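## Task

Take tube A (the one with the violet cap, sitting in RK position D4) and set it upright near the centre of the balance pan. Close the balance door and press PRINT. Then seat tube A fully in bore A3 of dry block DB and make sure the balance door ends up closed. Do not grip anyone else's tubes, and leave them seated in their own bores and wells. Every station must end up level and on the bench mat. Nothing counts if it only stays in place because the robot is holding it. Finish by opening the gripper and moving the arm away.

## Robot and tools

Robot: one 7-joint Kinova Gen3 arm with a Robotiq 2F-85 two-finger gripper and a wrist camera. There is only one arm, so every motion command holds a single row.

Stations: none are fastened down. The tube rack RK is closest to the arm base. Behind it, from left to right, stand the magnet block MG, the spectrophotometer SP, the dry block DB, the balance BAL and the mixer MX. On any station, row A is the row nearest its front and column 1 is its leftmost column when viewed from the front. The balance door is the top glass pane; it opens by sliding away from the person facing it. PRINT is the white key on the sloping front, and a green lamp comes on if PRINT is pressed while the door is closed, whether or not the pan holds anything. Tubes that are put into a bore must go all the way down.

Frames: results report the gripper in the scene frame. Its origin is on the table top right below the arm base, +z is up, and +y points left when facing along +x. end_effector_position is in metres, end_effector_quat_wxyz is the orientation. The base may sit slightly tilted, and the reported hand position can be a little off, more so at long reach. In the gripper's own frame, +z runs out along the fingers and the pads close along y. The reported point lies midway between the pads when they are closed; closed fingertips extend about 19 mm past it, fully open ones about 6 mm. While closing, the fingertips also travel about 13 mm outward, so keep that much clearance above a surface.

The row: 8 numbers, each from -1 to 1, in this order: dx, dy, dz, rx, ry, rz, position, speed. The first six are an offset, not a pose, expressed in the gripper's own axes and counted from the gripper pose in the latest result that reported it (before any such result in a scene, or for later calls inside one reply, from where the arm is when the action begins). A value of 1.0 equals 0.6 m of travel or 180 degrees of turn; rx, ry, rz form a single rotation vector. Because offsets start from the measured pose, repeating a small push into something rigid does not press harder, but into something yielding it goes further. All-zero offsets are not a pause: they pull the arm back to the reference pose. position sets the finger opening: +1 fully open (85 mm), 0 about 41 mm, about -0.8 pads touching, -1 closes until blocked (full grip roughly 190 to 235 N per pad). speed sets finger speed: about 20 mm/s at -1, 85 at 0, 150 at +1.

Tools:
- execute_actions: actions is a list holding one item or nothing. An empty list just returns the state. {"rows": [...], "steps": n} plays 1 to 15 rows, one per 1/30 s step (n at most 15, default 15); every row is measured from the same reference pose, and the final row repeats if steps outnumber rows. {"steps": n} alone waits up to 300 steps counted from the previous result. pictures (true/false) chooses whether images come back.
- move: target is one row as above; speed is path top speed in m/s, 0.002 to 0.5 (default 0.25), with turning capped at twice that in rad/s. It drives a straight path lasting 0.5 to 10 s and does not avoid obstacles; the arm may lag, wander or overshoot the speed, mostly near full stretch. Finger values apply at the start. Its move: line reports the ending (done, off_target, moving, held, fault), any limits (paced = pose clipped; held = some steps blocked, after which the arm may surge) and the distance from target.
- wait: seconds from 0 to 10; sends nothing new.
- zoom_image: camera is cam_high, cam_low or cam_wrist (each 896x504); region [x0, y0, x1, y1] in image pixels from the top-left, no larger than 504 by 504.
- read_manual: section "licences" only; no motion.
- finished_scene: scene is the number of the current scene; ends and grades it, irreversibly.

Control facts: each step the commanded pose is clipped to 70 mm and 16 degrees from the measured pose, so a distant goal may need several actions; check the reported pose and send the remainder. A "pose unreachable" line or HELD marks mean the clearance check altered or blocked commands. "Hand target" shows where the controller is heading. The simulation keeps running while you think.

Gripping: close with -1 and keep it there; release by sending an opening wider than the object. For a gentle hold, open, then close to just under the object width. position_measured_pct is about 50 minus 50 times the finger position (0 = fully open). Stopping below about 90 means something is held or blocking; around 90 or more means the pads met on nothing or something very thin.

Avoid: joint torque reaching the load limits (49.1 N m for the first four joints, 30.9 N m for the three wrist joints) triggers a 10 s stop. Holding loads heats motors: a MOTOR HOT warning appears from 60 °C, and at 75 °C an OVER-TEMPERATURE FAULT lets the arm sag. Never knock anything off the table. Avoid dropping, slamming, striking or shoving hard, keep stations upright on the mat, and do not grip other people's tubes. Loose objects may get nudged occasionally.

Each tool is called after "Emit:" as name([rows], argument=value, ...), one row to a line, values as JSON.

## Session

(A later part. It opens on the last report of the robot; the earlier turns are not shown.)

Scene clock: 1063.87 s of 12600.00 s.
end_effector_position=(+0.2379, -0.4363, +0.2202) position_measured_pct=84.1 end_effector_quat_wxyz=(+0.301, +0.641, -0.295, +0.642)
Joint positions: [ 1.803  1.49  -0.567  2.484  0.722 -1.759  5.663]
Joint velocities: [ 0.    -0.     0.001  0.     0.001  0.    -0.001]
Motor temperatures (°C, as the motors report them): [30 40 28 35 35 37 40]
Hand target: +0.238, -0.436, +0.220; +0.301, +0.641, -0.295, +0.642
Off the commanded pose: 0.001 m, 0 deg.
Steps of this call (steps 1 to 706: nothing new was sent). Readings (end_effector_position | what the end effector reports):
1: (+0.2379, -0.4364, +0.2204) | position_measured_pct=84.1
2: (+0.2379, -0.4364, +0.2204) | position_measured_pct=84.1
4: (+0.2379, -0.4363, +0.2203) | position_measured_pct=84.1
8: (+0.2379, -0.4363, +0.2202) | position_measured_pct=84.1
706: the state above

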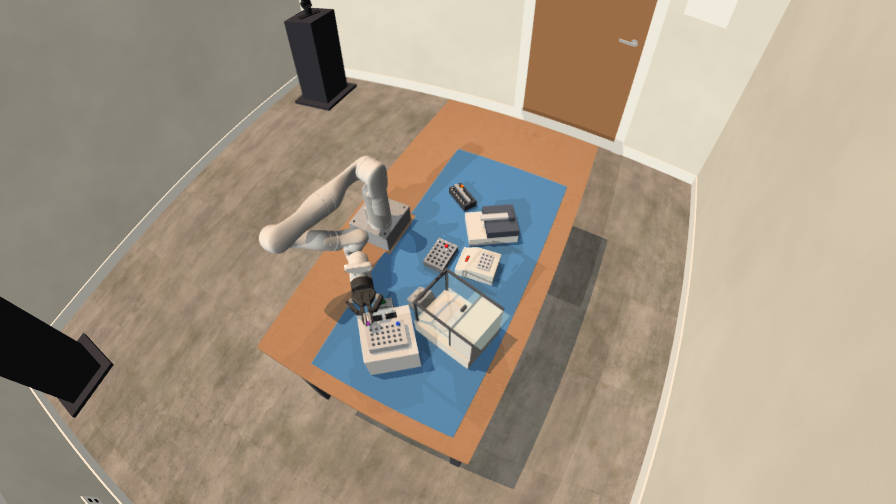

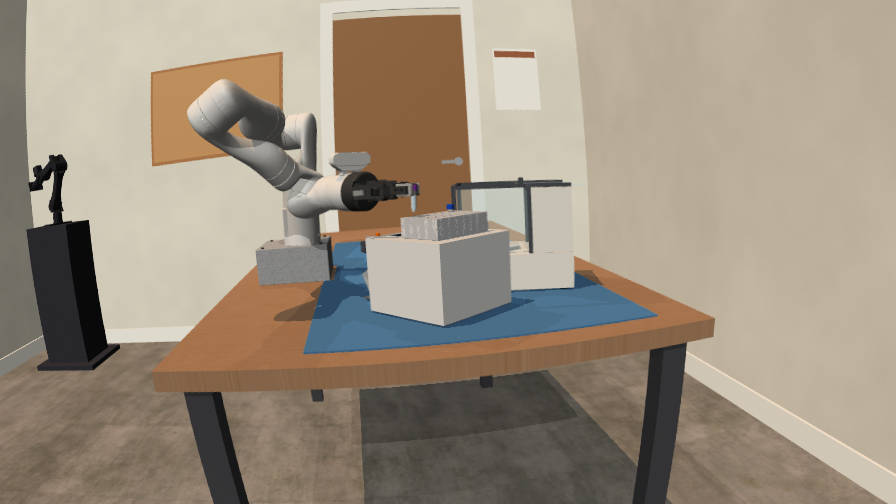

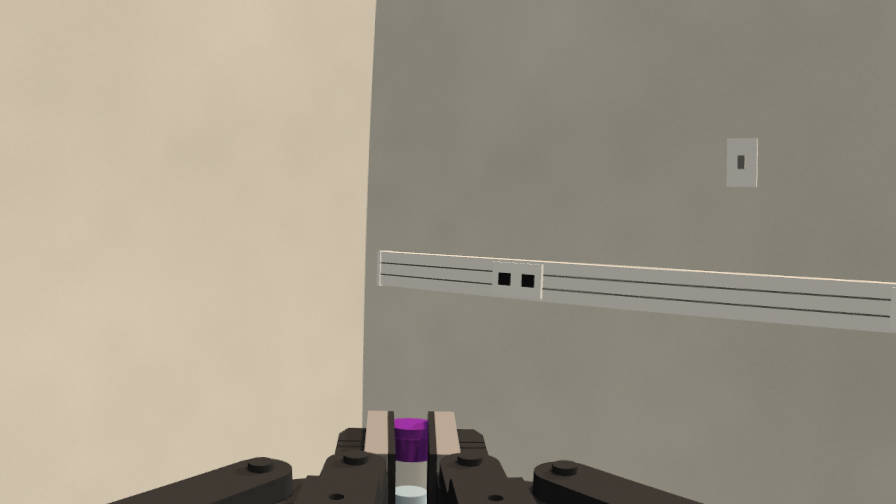

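Emit:
zoom_image(camera="cam_low", region=[330, 150, 530, 260])

Emit:
zoom_image(camera="cam_high", region=[320, 270, 440, 380])

Region (330, 150, 530, 260) of cam_low's 896x504 image, scaled by 2.520, with more detail than that image has; it fills the top 277 rows of this view, and the rest is white.

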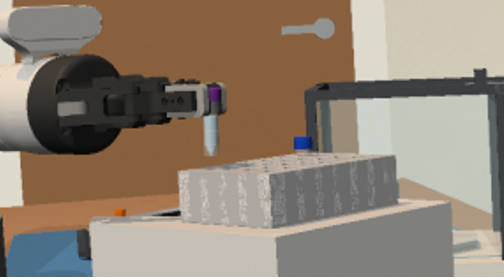

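Region (320, 270, 440, 380) of cam_high's 896x504 image, scaled by 4.200, with more detail than that image has; it fills the top 462 rows of this view, and the rest is white.

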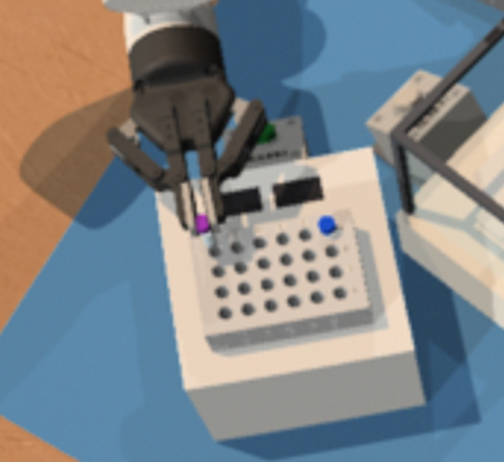

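Lower slowly.

Emit:
move(target=[-0.03, 0, 0, 0, 0, 0, -1, 0], speed=0.012)

Emit:
zoom_image(camera="cam_low", region=[330, 150, 530, 260])

Emit:
zoom_image(camera="cam_high", region=[320, 270, 440, 380])

Scene clock: 1074.87 s of 12600.00 s.
end_effector_position=(+0.2385, -0.4363, +0.2028) position_measured_pct=84.1 end_effector_quat_wxyz=(+0.300, +0.641, -0.294, +0.642)
Joint positions: [ 1.802  1.534 -0.541  2.448  0.759 -1.76   5.666]
Joint velocities: [ 0.     0.004  0.002 -0.002  0.004  0.     0.001]
Motor temperatures (°C, as the motors report them): [30 40 28 35 35 37 40]
Hand target: +0.238, -0.437, +0.202; +0.301, +0.641, -0.295, +0.642
Off the commanded pose: 0.001 m, 0 deg.
move: done

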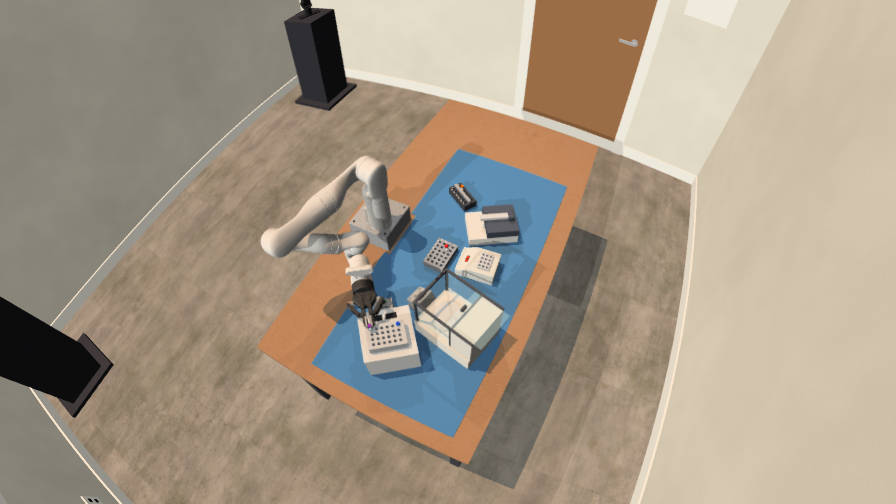

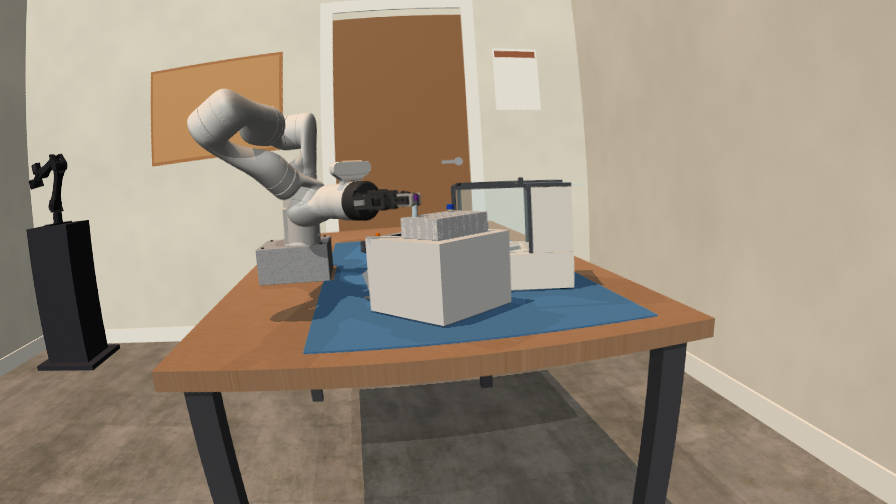

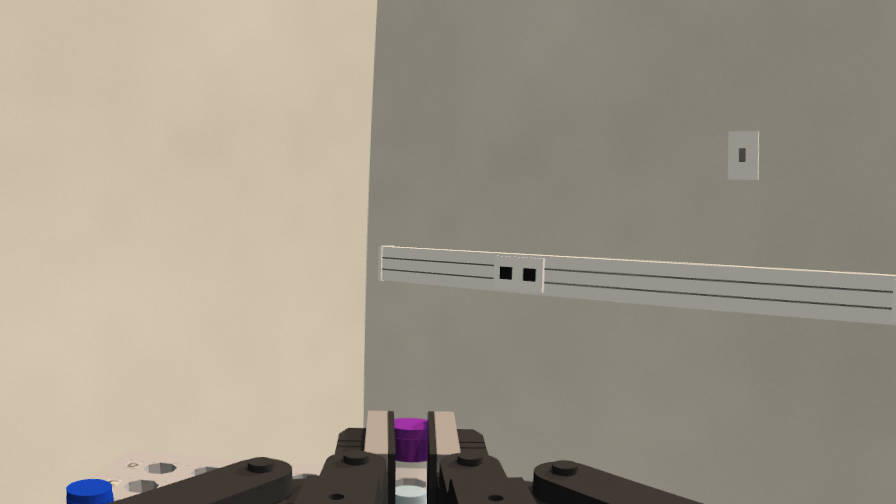

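Region (330, 150, 530, 260) of cam_low's 896x504 image, scaled by 2.520, with more detail than that image has; it fills the top 277 rows of this view, and the rest is white.

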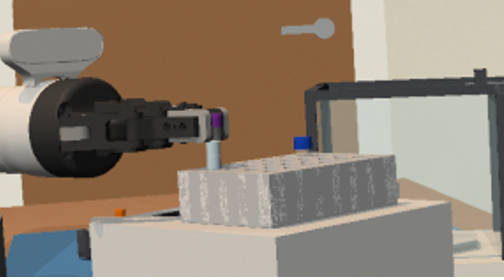

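Region (320, 270, 440, 380) of cam_high's 896x504 image, scaled by 4.200, with more detail than that image has; it fills the top 462 rows of this view, and the rest is white.

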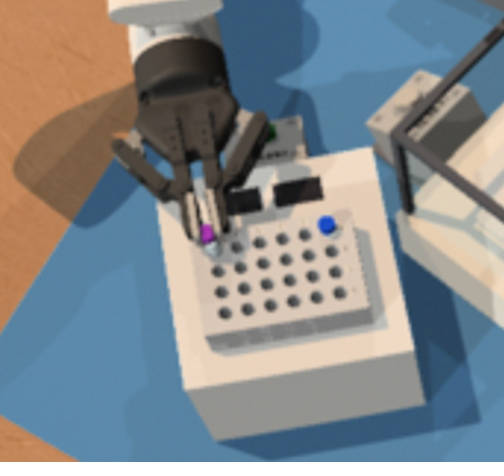

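Emit:
move(target=[-0.02, 0, 0, 0, 0, 0, -1, 0], speed=0.01)

Emit:
zoom_image(camera="cam_low", region=[330, 150, 530, 260])

Scene clock: 1080.53 s of 12600.00 s.
end_effector_position=(+0.2388, -0.4363, +0.1911) position_measured_pct=84.1 end_effector_quat_wxyz=(+0.300, +0.641, -0.294, +0.643)
Joint positions: [ 1.801  1.563 -0.524  2.423  0.782 -1.759  5.666]
Joint velocities: [-0.     0.003  0.002 -0.001  0.002  0.001  0.001]
Motor temperatures (°C, as the motors report them): [30 40 28 35 35 37 40]
Hand target: +0.239, -0.436, +0.191; +0.300, +0.641, -0.294, +0.642
Off the commanded pose: 0.000 m, 0 deg.
move: done

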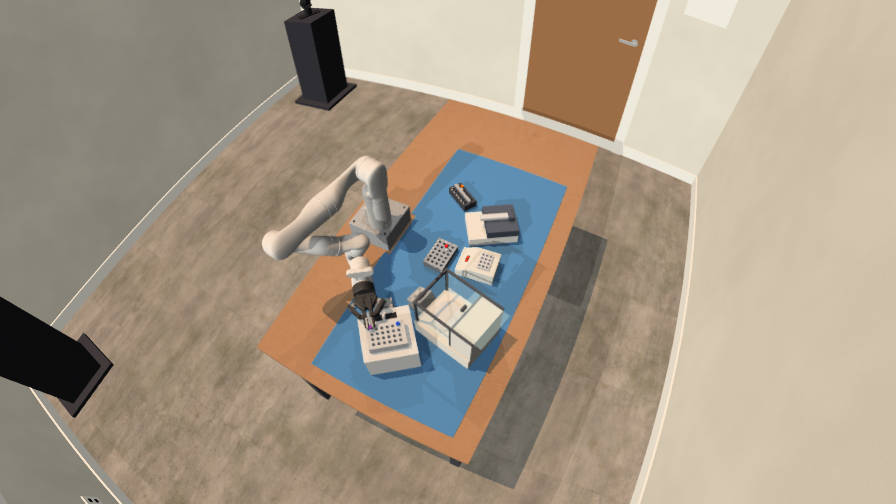

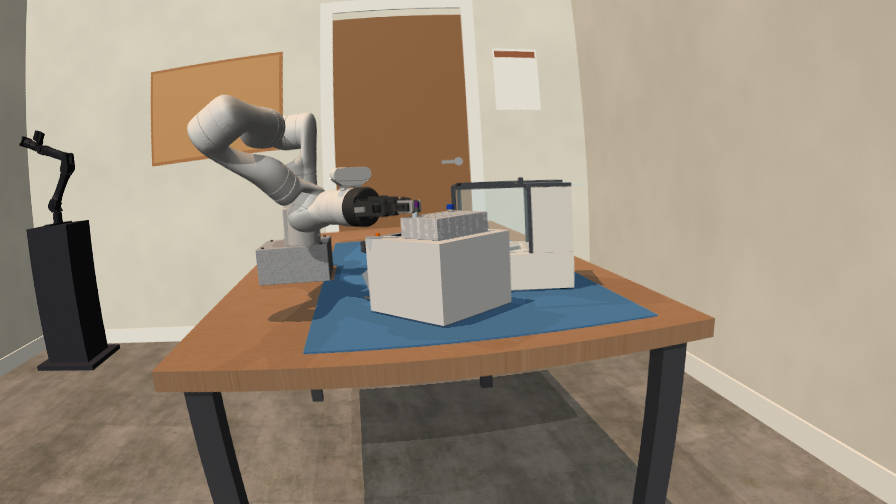

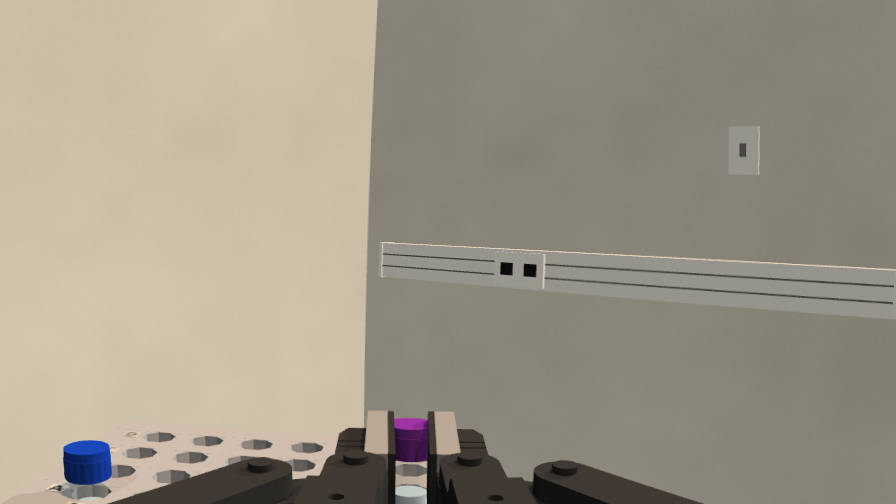

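Region (330, 150, 530, 260) of cam_low's 896x504 image, scaled by 2.520, with more detail than that image has; it fills the top 277 rows of this view, and the rest is white.

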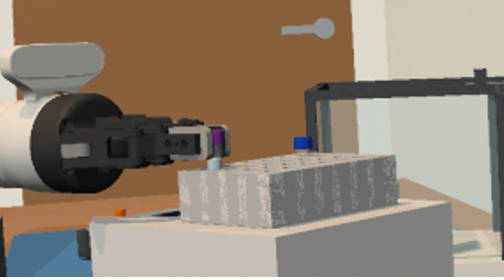

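In the hole. Release minimally and back off.

Emit:
execute_actions([
  {"rows":[[0,0,0,0,0,0,-0.3,0]],"steps":15},
], pictures=false)

Emit:
move(target=[0.02, 0, -0.1, 0, 0, 0, -0.3, 0], speed=0.05)

Emit:
zoom_image(camera="cam_low", region=[330, 150, 530, 260])

Scene clock: 1086.03 s of 12600.00 s.
end_effector_position=(+0.2388, -0.4363, +0.1911) position_measured_pct=65.1 end_effector_quat_wxyz=(+0.300, +0.641, -0.294, +0.643)
Joint positions: [ 1.801  1.563 -0.524  2.423  0.782 -1.759  5.666]
Joint velocities: [ 0.     0.     0.001 -0.002 -0.001  0.001  0.001]
Motor temperatures (°C, as the motors report them): [30 39 28 35 35 37 40]
Hand target: +0.239, -0.436, +0.191; +0.300, +0.641, -0.294, +0.643
Off the commanded pose: 0.000 m, 0 deg.
Steps of this call (steps 1 to 150: nothing new was sent; steps 151 to 165: all 15 steps of this action). Readings (end_effector_position | what the end effector reports):
151: (+0.2388, -0.4363, +0.1910) | position_measured_pct=84.1
152: (+0.2388, -0.4363, +0.1910) | position_measured_pct=84.1
154: (+0.2388, -0.4364, +0.1910) | position_measured_pct=79.4
158: (+0.2388, -0.4364, +0.1911) | position_measured_pct=68.7
165: the state above

Scene clock: 1087.83 s of 12600.00 s.
end_effector_position=(+0.2002, -0.3905, +0.2027) position_measured_pct=65.1 end_effector_quat_wxyz=(+0.300, +0.641, -0.294, +0.643)
Joint positions: [ 1.879  1.635 -0.408  2.564  0.969 -1.86   5.809]
Joint velocities: [ 0.003  0.004  0.005  0.002  0.004 -0.004  0.003]
Motor temperatures (°C, as the motors report them): [30 39 28 35 35 37 40]
Hand target: +0.200, -0.390, +0.203; +0.300, +0.641, -0.294, +0.643
Off the commanded pose: 0.000 m, 0 deg.
move: done

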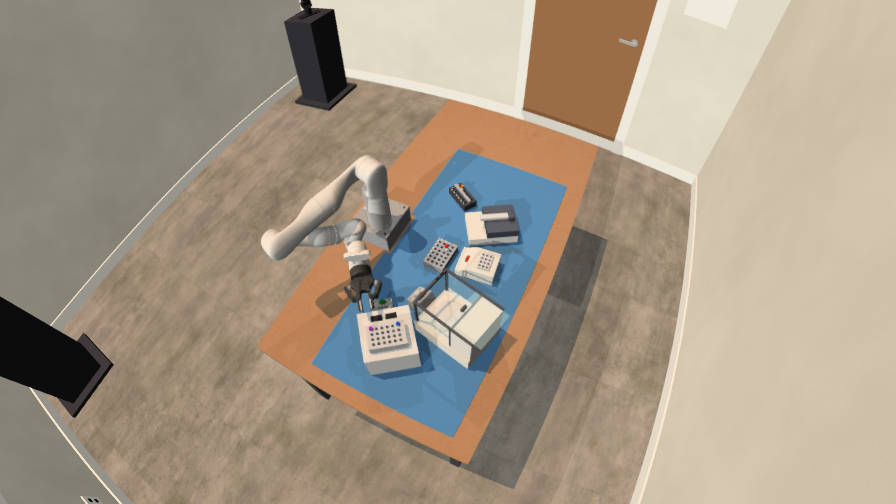

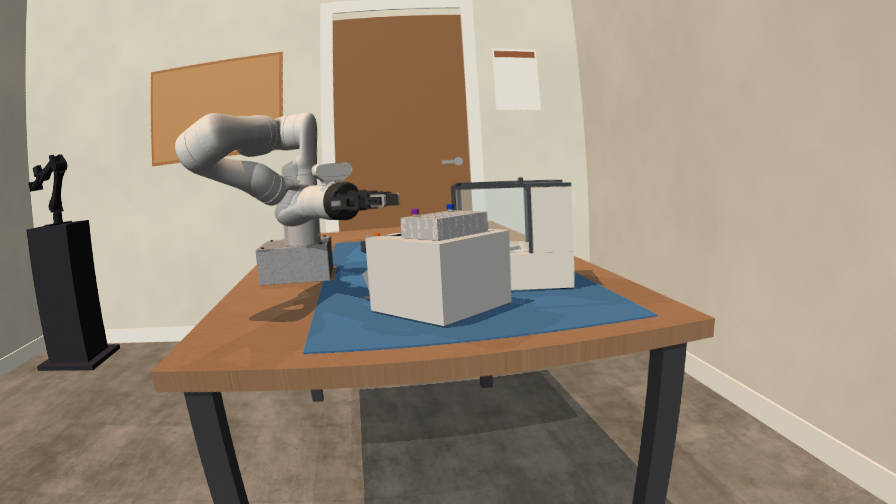

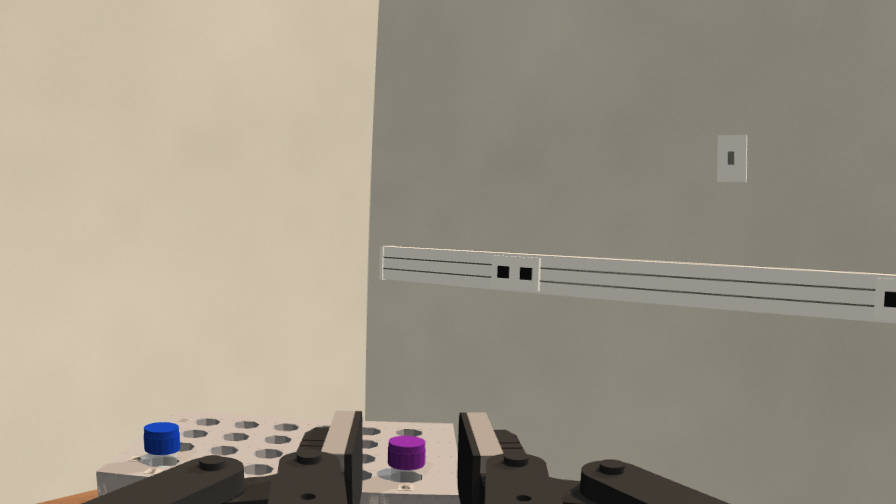

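Region (330, 150, 530, 260) of cam_low's 896x504 image, scaled by 2.520, with more detail than that image has; it fills the top 277 rows of this view, and the rest is white.

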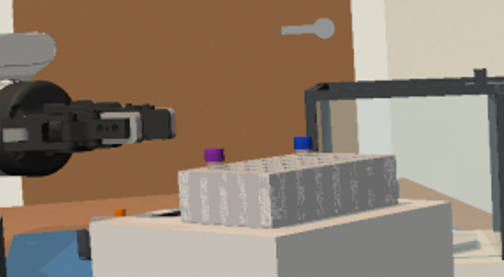

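Emit:
move(target=[0.078, 0, 0.128, 0, -0.5, 0, -0.3, 0], speed=0.1)

Scene clock: 1103.57 s of 12600.00 s.
end_effector_position=(+0.2492, -0.4479, +0.2506) position_measured_pct=65.1 end_effector_quat_wxyz=(+0.005, +0.906, -0.423, +0.002)
Joint positions: [ 0.746  0.64   0.45   1.509 -0.294  1.053  5.095]
Joint velocities: [ 0.002  0.009  0.001 -0.01   0.001  0.009 -0.002]
Motor temperatures (°C, as the motors report them): [30 39 28 35 35 37 40]
Hand target: +0.249, -0.448, +0.250; +0.005, +0.906, -0.423, +0.002
Off the commanded pose: 0.001 m, 0 deg.
move: done

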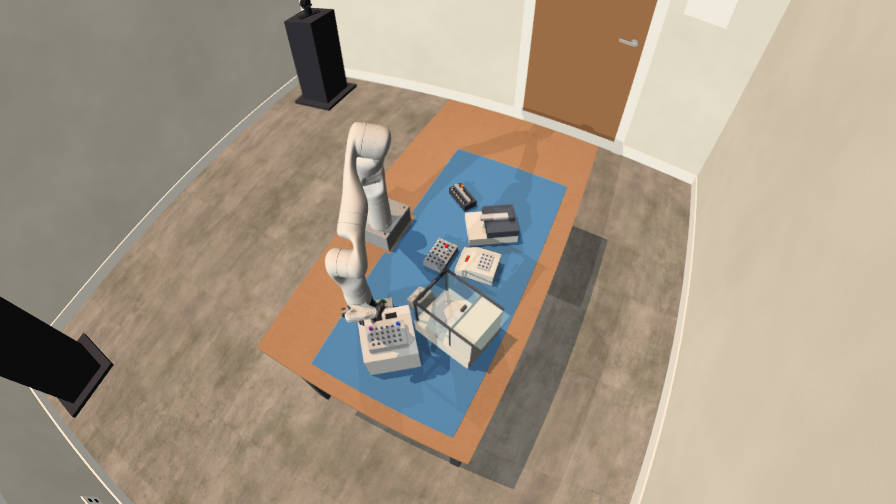

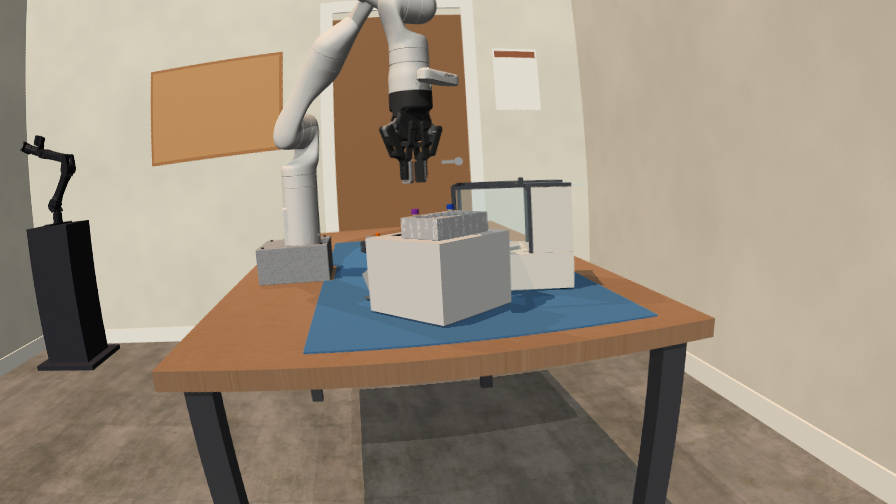

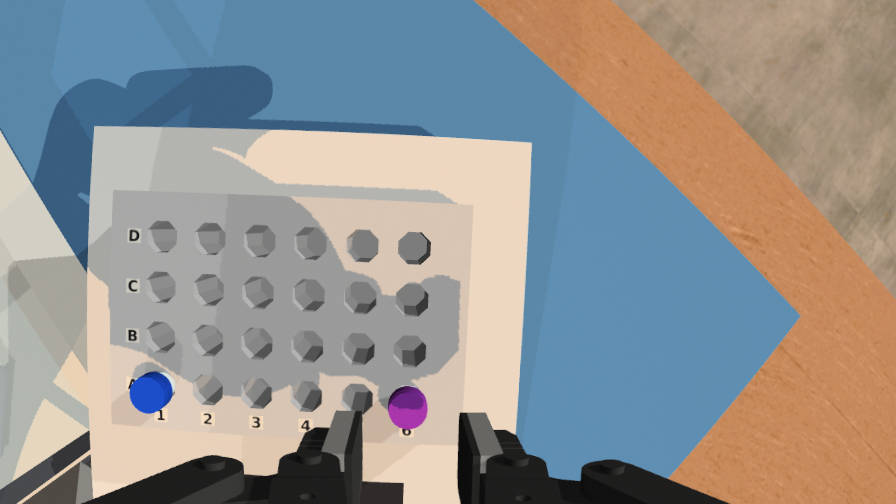

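Emit:
move(target=[0.003, 0, 0.065, 0, 0, 0, -0.3, 0], speed=0.05)

Emit:
zoom_image(camera="cam_low", region=[330, 130, 530, 240])

Scene clock: 1112.03 s of 12600.00 s.
end_effector_position=(+0.2504, -0.4499, +0.2118) position_measured_pct=65.1 end_effector_quat_wxyz=(+0.005, +0.906, -0.423, +0.002)
Joint positions: [ 0.759  0.694  0.428  1.55  -0.32   0.96   5.115]
Joint velocities: [ 0.001  0.003 -0.001  0.001  0.    -0.002  0.002]
Motor temperatures (°C, as the motors report them): [30 39 28 35 35 37 40]
Hand target: +0.250, -0.450, +0.212; +0.005, +0.906, -0.423, +0.002
Off the commanded pose: 0.000 m, 0 deg.
move: done

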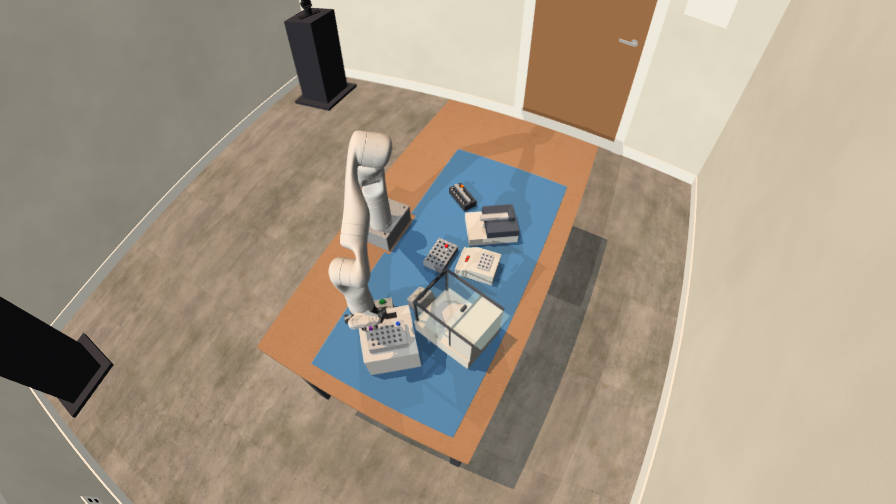

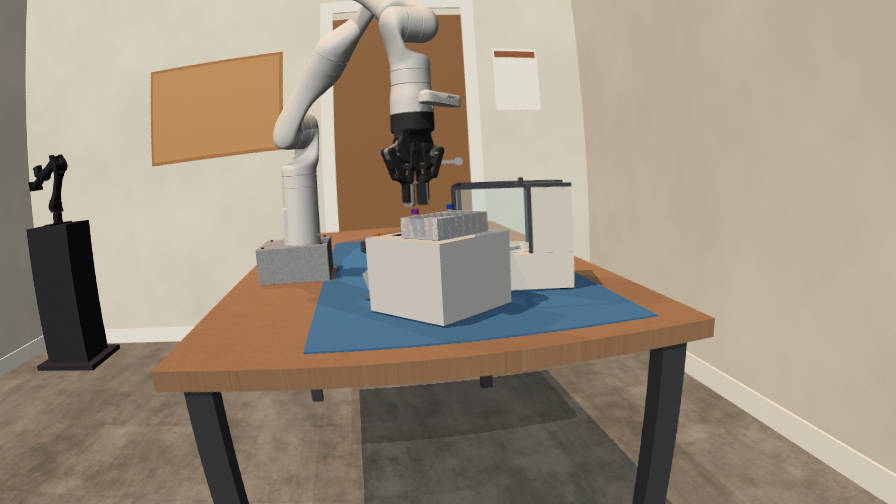

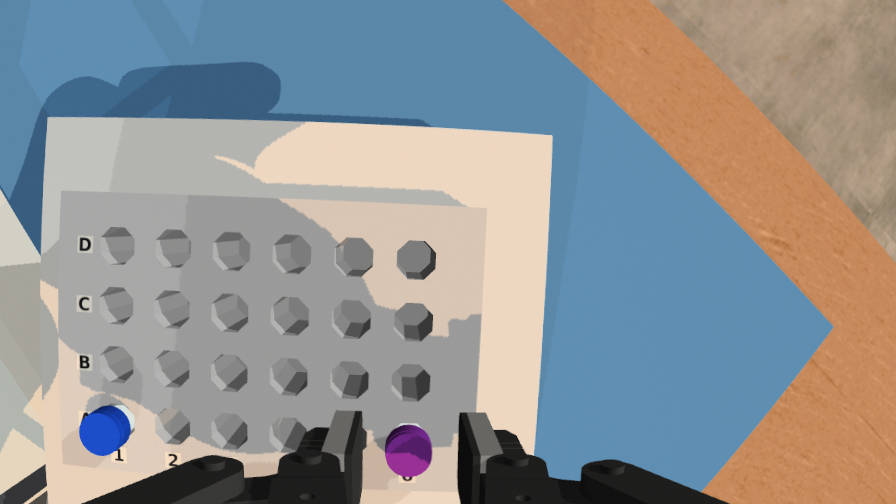

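Region (330, 130, 530, 240) of cam_low's 896x504 image, scaled by 2.520, with more detail than that image has; it fills the top 277 rows of this view, and the rest is white.

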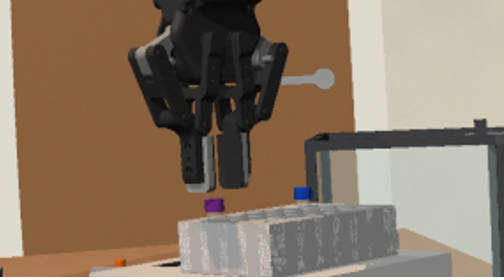

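Emit:
move(target=[0.002, 0, 0.02, 0, 0, 0, -0.3, 0], speed=0.02)

Emit:
zoom_image(camera="cam_low", region=[330, 130, 530, 240])

Scene clock: 1121.63 s of 12600.00 s.
end_effector_position=(+0.2512, -0.4509, +0.2001) position_measured_pct=65.1 end_effector_quat_wxyz=(+0.005, +0.906, -0.423, +0.002)
Joint positions: [ 0.764  0.713  0.421  1.557 -0.328  0.934  5.121]
Joint velocities: [ 0.001  0.003  0.001  0.001 -0.001 -0.005  0.   ]
Motor temperatures (°C, as the motors report them): [30 39 28 35 35 37 40]
Hand target: +0.251, -0.451, +0.200; +0.005, +0.906, -0.423, +0.002
Off the commanded pose: 0.000 m, 0 deg.
move: done

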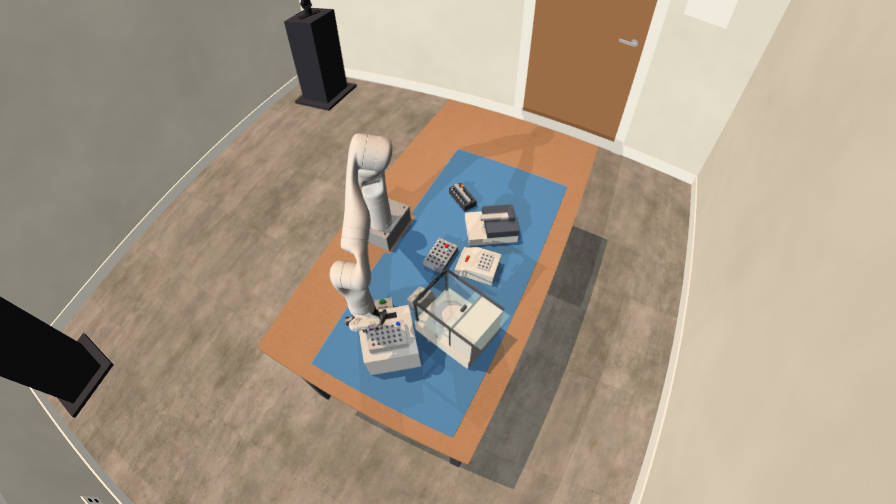

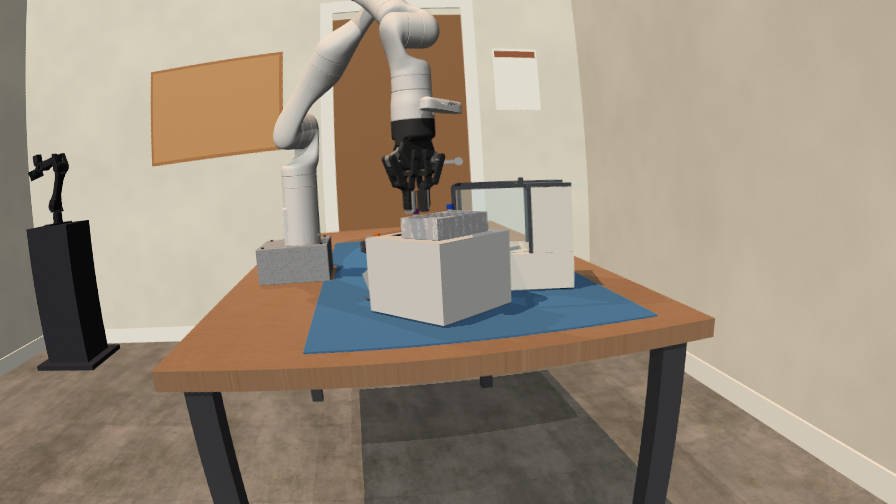

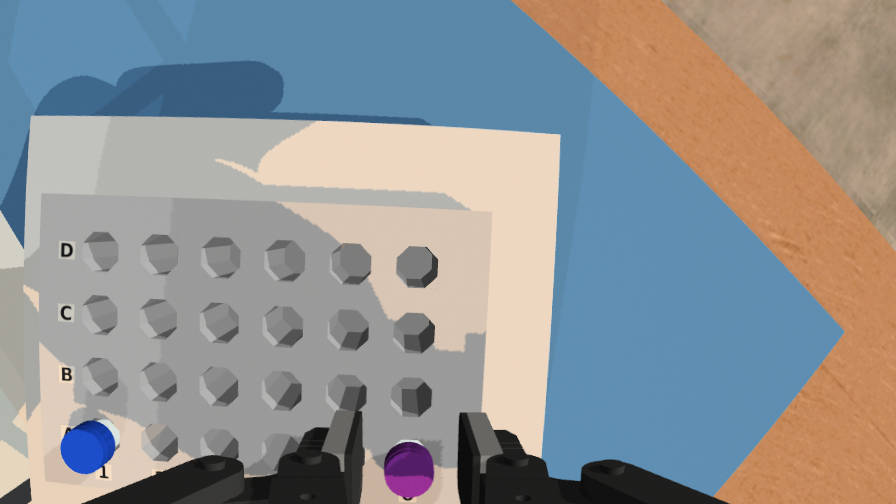

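Region (330, 130, 530, 240) of cam_low's 896x504 image, scaled by 2.520, with more detail than that image has; it fills the top 277 rows of this view, and the rest is white.

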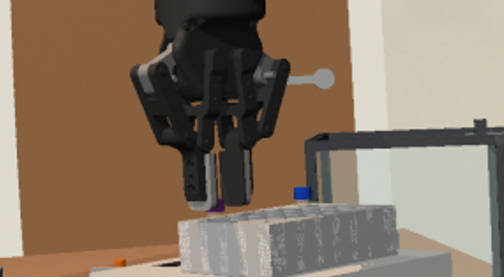

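Emit:
execute_actions([
  {"rows":[[0,0,0.006,0,0,0,-0.3,0]],"steps":15},
], pictures=false)

Emit:
execute_actions([
  {"rows":[[0,0,0,0,0,0,-1,-0.5]],"steps":15},
], pictures=false)

Emit:
move(target=[0, 0, -0.15, 0, 0, 0, -1, -0.5], speed=0.05)

Emit:
zoom_image(camera="cam_low", region=[330, 70, 530, 240])

Scene clock: 1127.37 s of 12600.00 s.
end_effector_position=(+0.2512, -0.4510, +0.1965) position_measured_pct=65.1 end_effector_quat_wxyz=(+0.005, +0.906, -0.423, +0.002)
Joint positions: [ 0.765  0.718  0.419  1.561 -0.331  0.926  5.123]
Joint velocities: [ 0.     0.    -0.    -0.002 -0.     0.001  0.   ]
Motor temperatures (°C, as the motors report them): [30 39 28 35 35 37 40]
Hand target: +0.251, -0.451, +0.196; +0.005, +0.906, -0.423, +0.002
Off the commanded pose: 0.000 m, 0 deg.
Steps of this call (steps 1 to 157: nothing new was sent; steps 158 to 172: all 15 steps of this action). Readings (end_effector_position | what the end effector reports):
158: (+0.2511, -0.4510, +0.1995) | position_measured_pct=65.1
159: (+0.2510, -0.4511, +0.1986) | position_measured_pct=65.1
161: (+0.2511, -0.4509, +0.1973) | position_measured_pct=65.1
165: (+0.2513, -0.4510, +0.1967) | position_measured_pct=65.1
172: the state above

Scene clock: 1127.87 s of 12600.00 s.
end_effector_position=(+0.2513, -0.4510, +0.1967) position_measured_pct=83.3 end_effector_quat_wxyz=(+0.005, +0.906, -0.423, +0.002)
Joint positions: [ 0.765  0.718  0.419  1.561 -0.331  0.926  5.123]
Joint velocities: [-0.    -0.002  0.001 -0.002  0.001  0.001  0.001]
Motor temperatures (°C, as the motors report them): [30 39 28 35 35 37 40]
Hand target: +0.251, -0.451, +0.196; +0.005, +0.906, -0.423, +0.002
Off the commanded pose: 0.000 m, 0 deg.
Steps of this call (steps 1 to 15: all 15 steps of this action). Readings (end_effector_position | what the end effector reports):
1: (+0.2512, -0.4510, +0.1965) | position_measured_pct=65.1
2: (+0.2512, -0.4510, +0.1965) | position_measured_pct=65.5
4: (+0.2512, -0.4510, +0.1965) | position_measured_pct=67.9
8: (+0.2512, -0.4510, +0.1965) | position_measured_pct=75.0
15: the state above

Scene clock: 1130.23 s of 12600.00 s.
end_effector_position=(+0.2513, -0.4497, +0.2865) position_measured_pct=84.1 end_effector_quat_wxyz=(+0.005, +0.906, -0.422, +0.002)
Joint positions: [ 0.739  0.605  0.465  1.444 -0.275  1.15   5.075]
Joint velocities: [-0.001 -0.002 -0.001 -0.004 -0.     0.002 -0.   ]
Motor temperatures (°C, as the motors report them): [30 39 28 35 35 37 40]
Hand target: +0.251, -0.450, +0.287; +0.005, +0.906, -0.422, +0.002
Off the commanded pose: 0.000 m, 0 deg.
move: done

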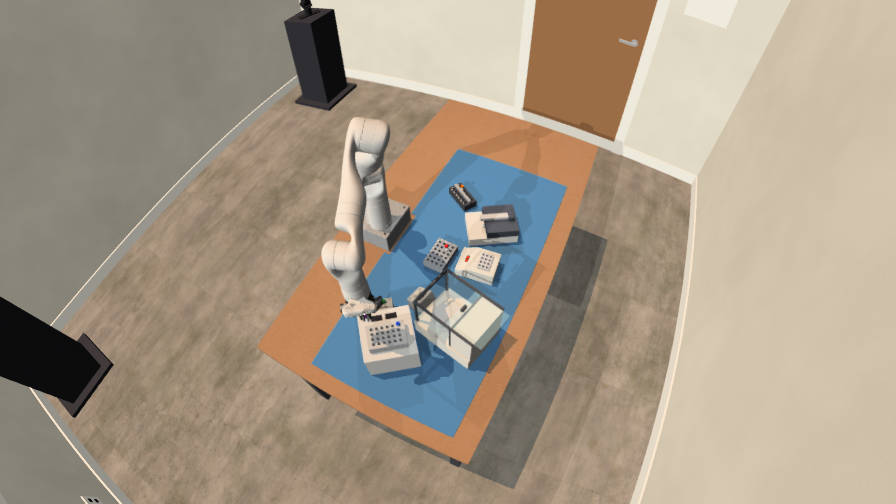

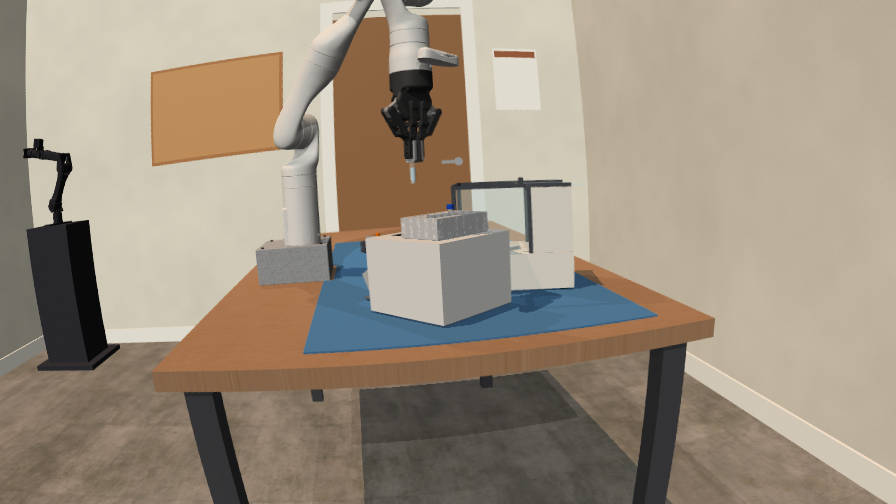

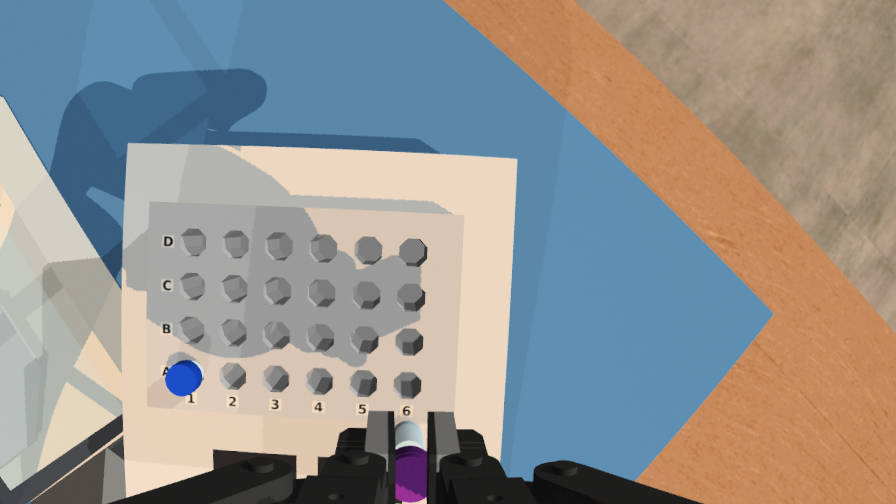

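Region (330, 70, 530, 240) of cam_low's 896x504 image, scaled by 2.520, with more detail than that image has; it fills the top 428 rows of this view, and the rest is white.

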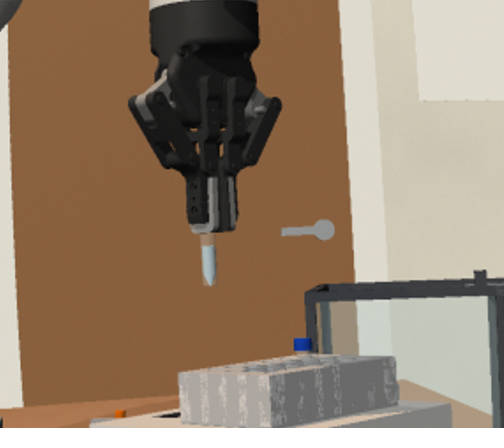

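Emit:
move(target=[-0.147, -0.447, -0.023, 0, 0, 0.055, -1, -0.5], speed=0.12)

Scene clock: 1144.40 s of 12600.00 s.
end_effector_position=(+0.3983, -0.2097, +0.2967) position_measured_pct=84.1 end_effector_quat_wxyz=(+0.006, +0.866, -0.499, +0.002)
Joint positions: [ 0.095  0.458  0.489  1.656 -0.224  1.083  4.305]
Joint velocities: [-0.006  0.    -0.001 -0.     0.001 -0.    -0.004]
Motor temperatures (°C, as the motors report them): [30 39 27 35 35 37 40]
Hand target: +0.398, -0.209, +0.297; +0.006, +0.867, -0.499, +0.002
Off the commanded pose: 0.002 m, 0 deg.
move: done

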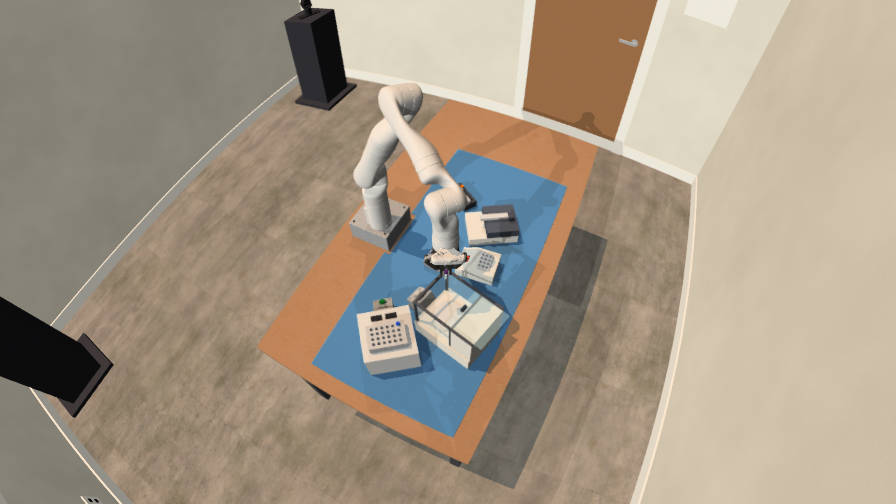

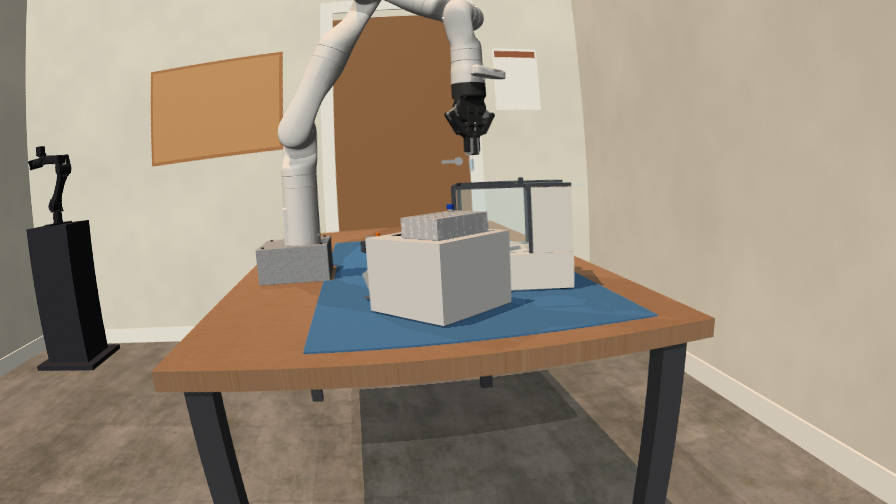

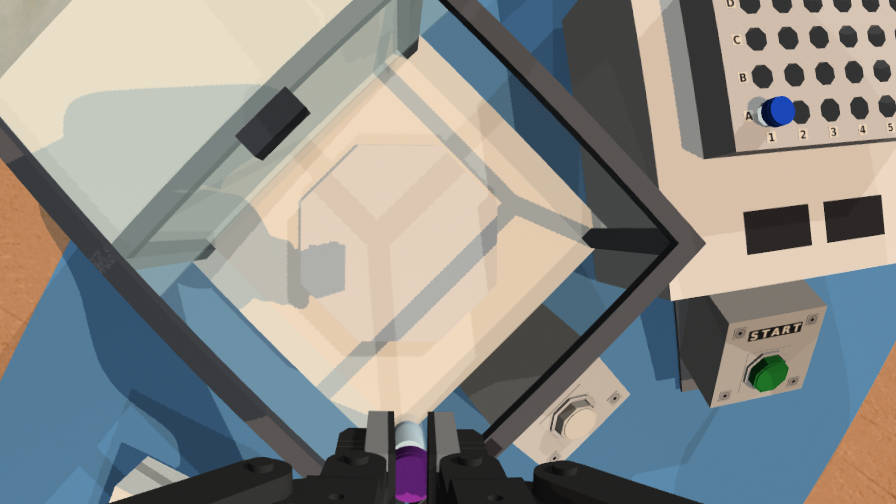

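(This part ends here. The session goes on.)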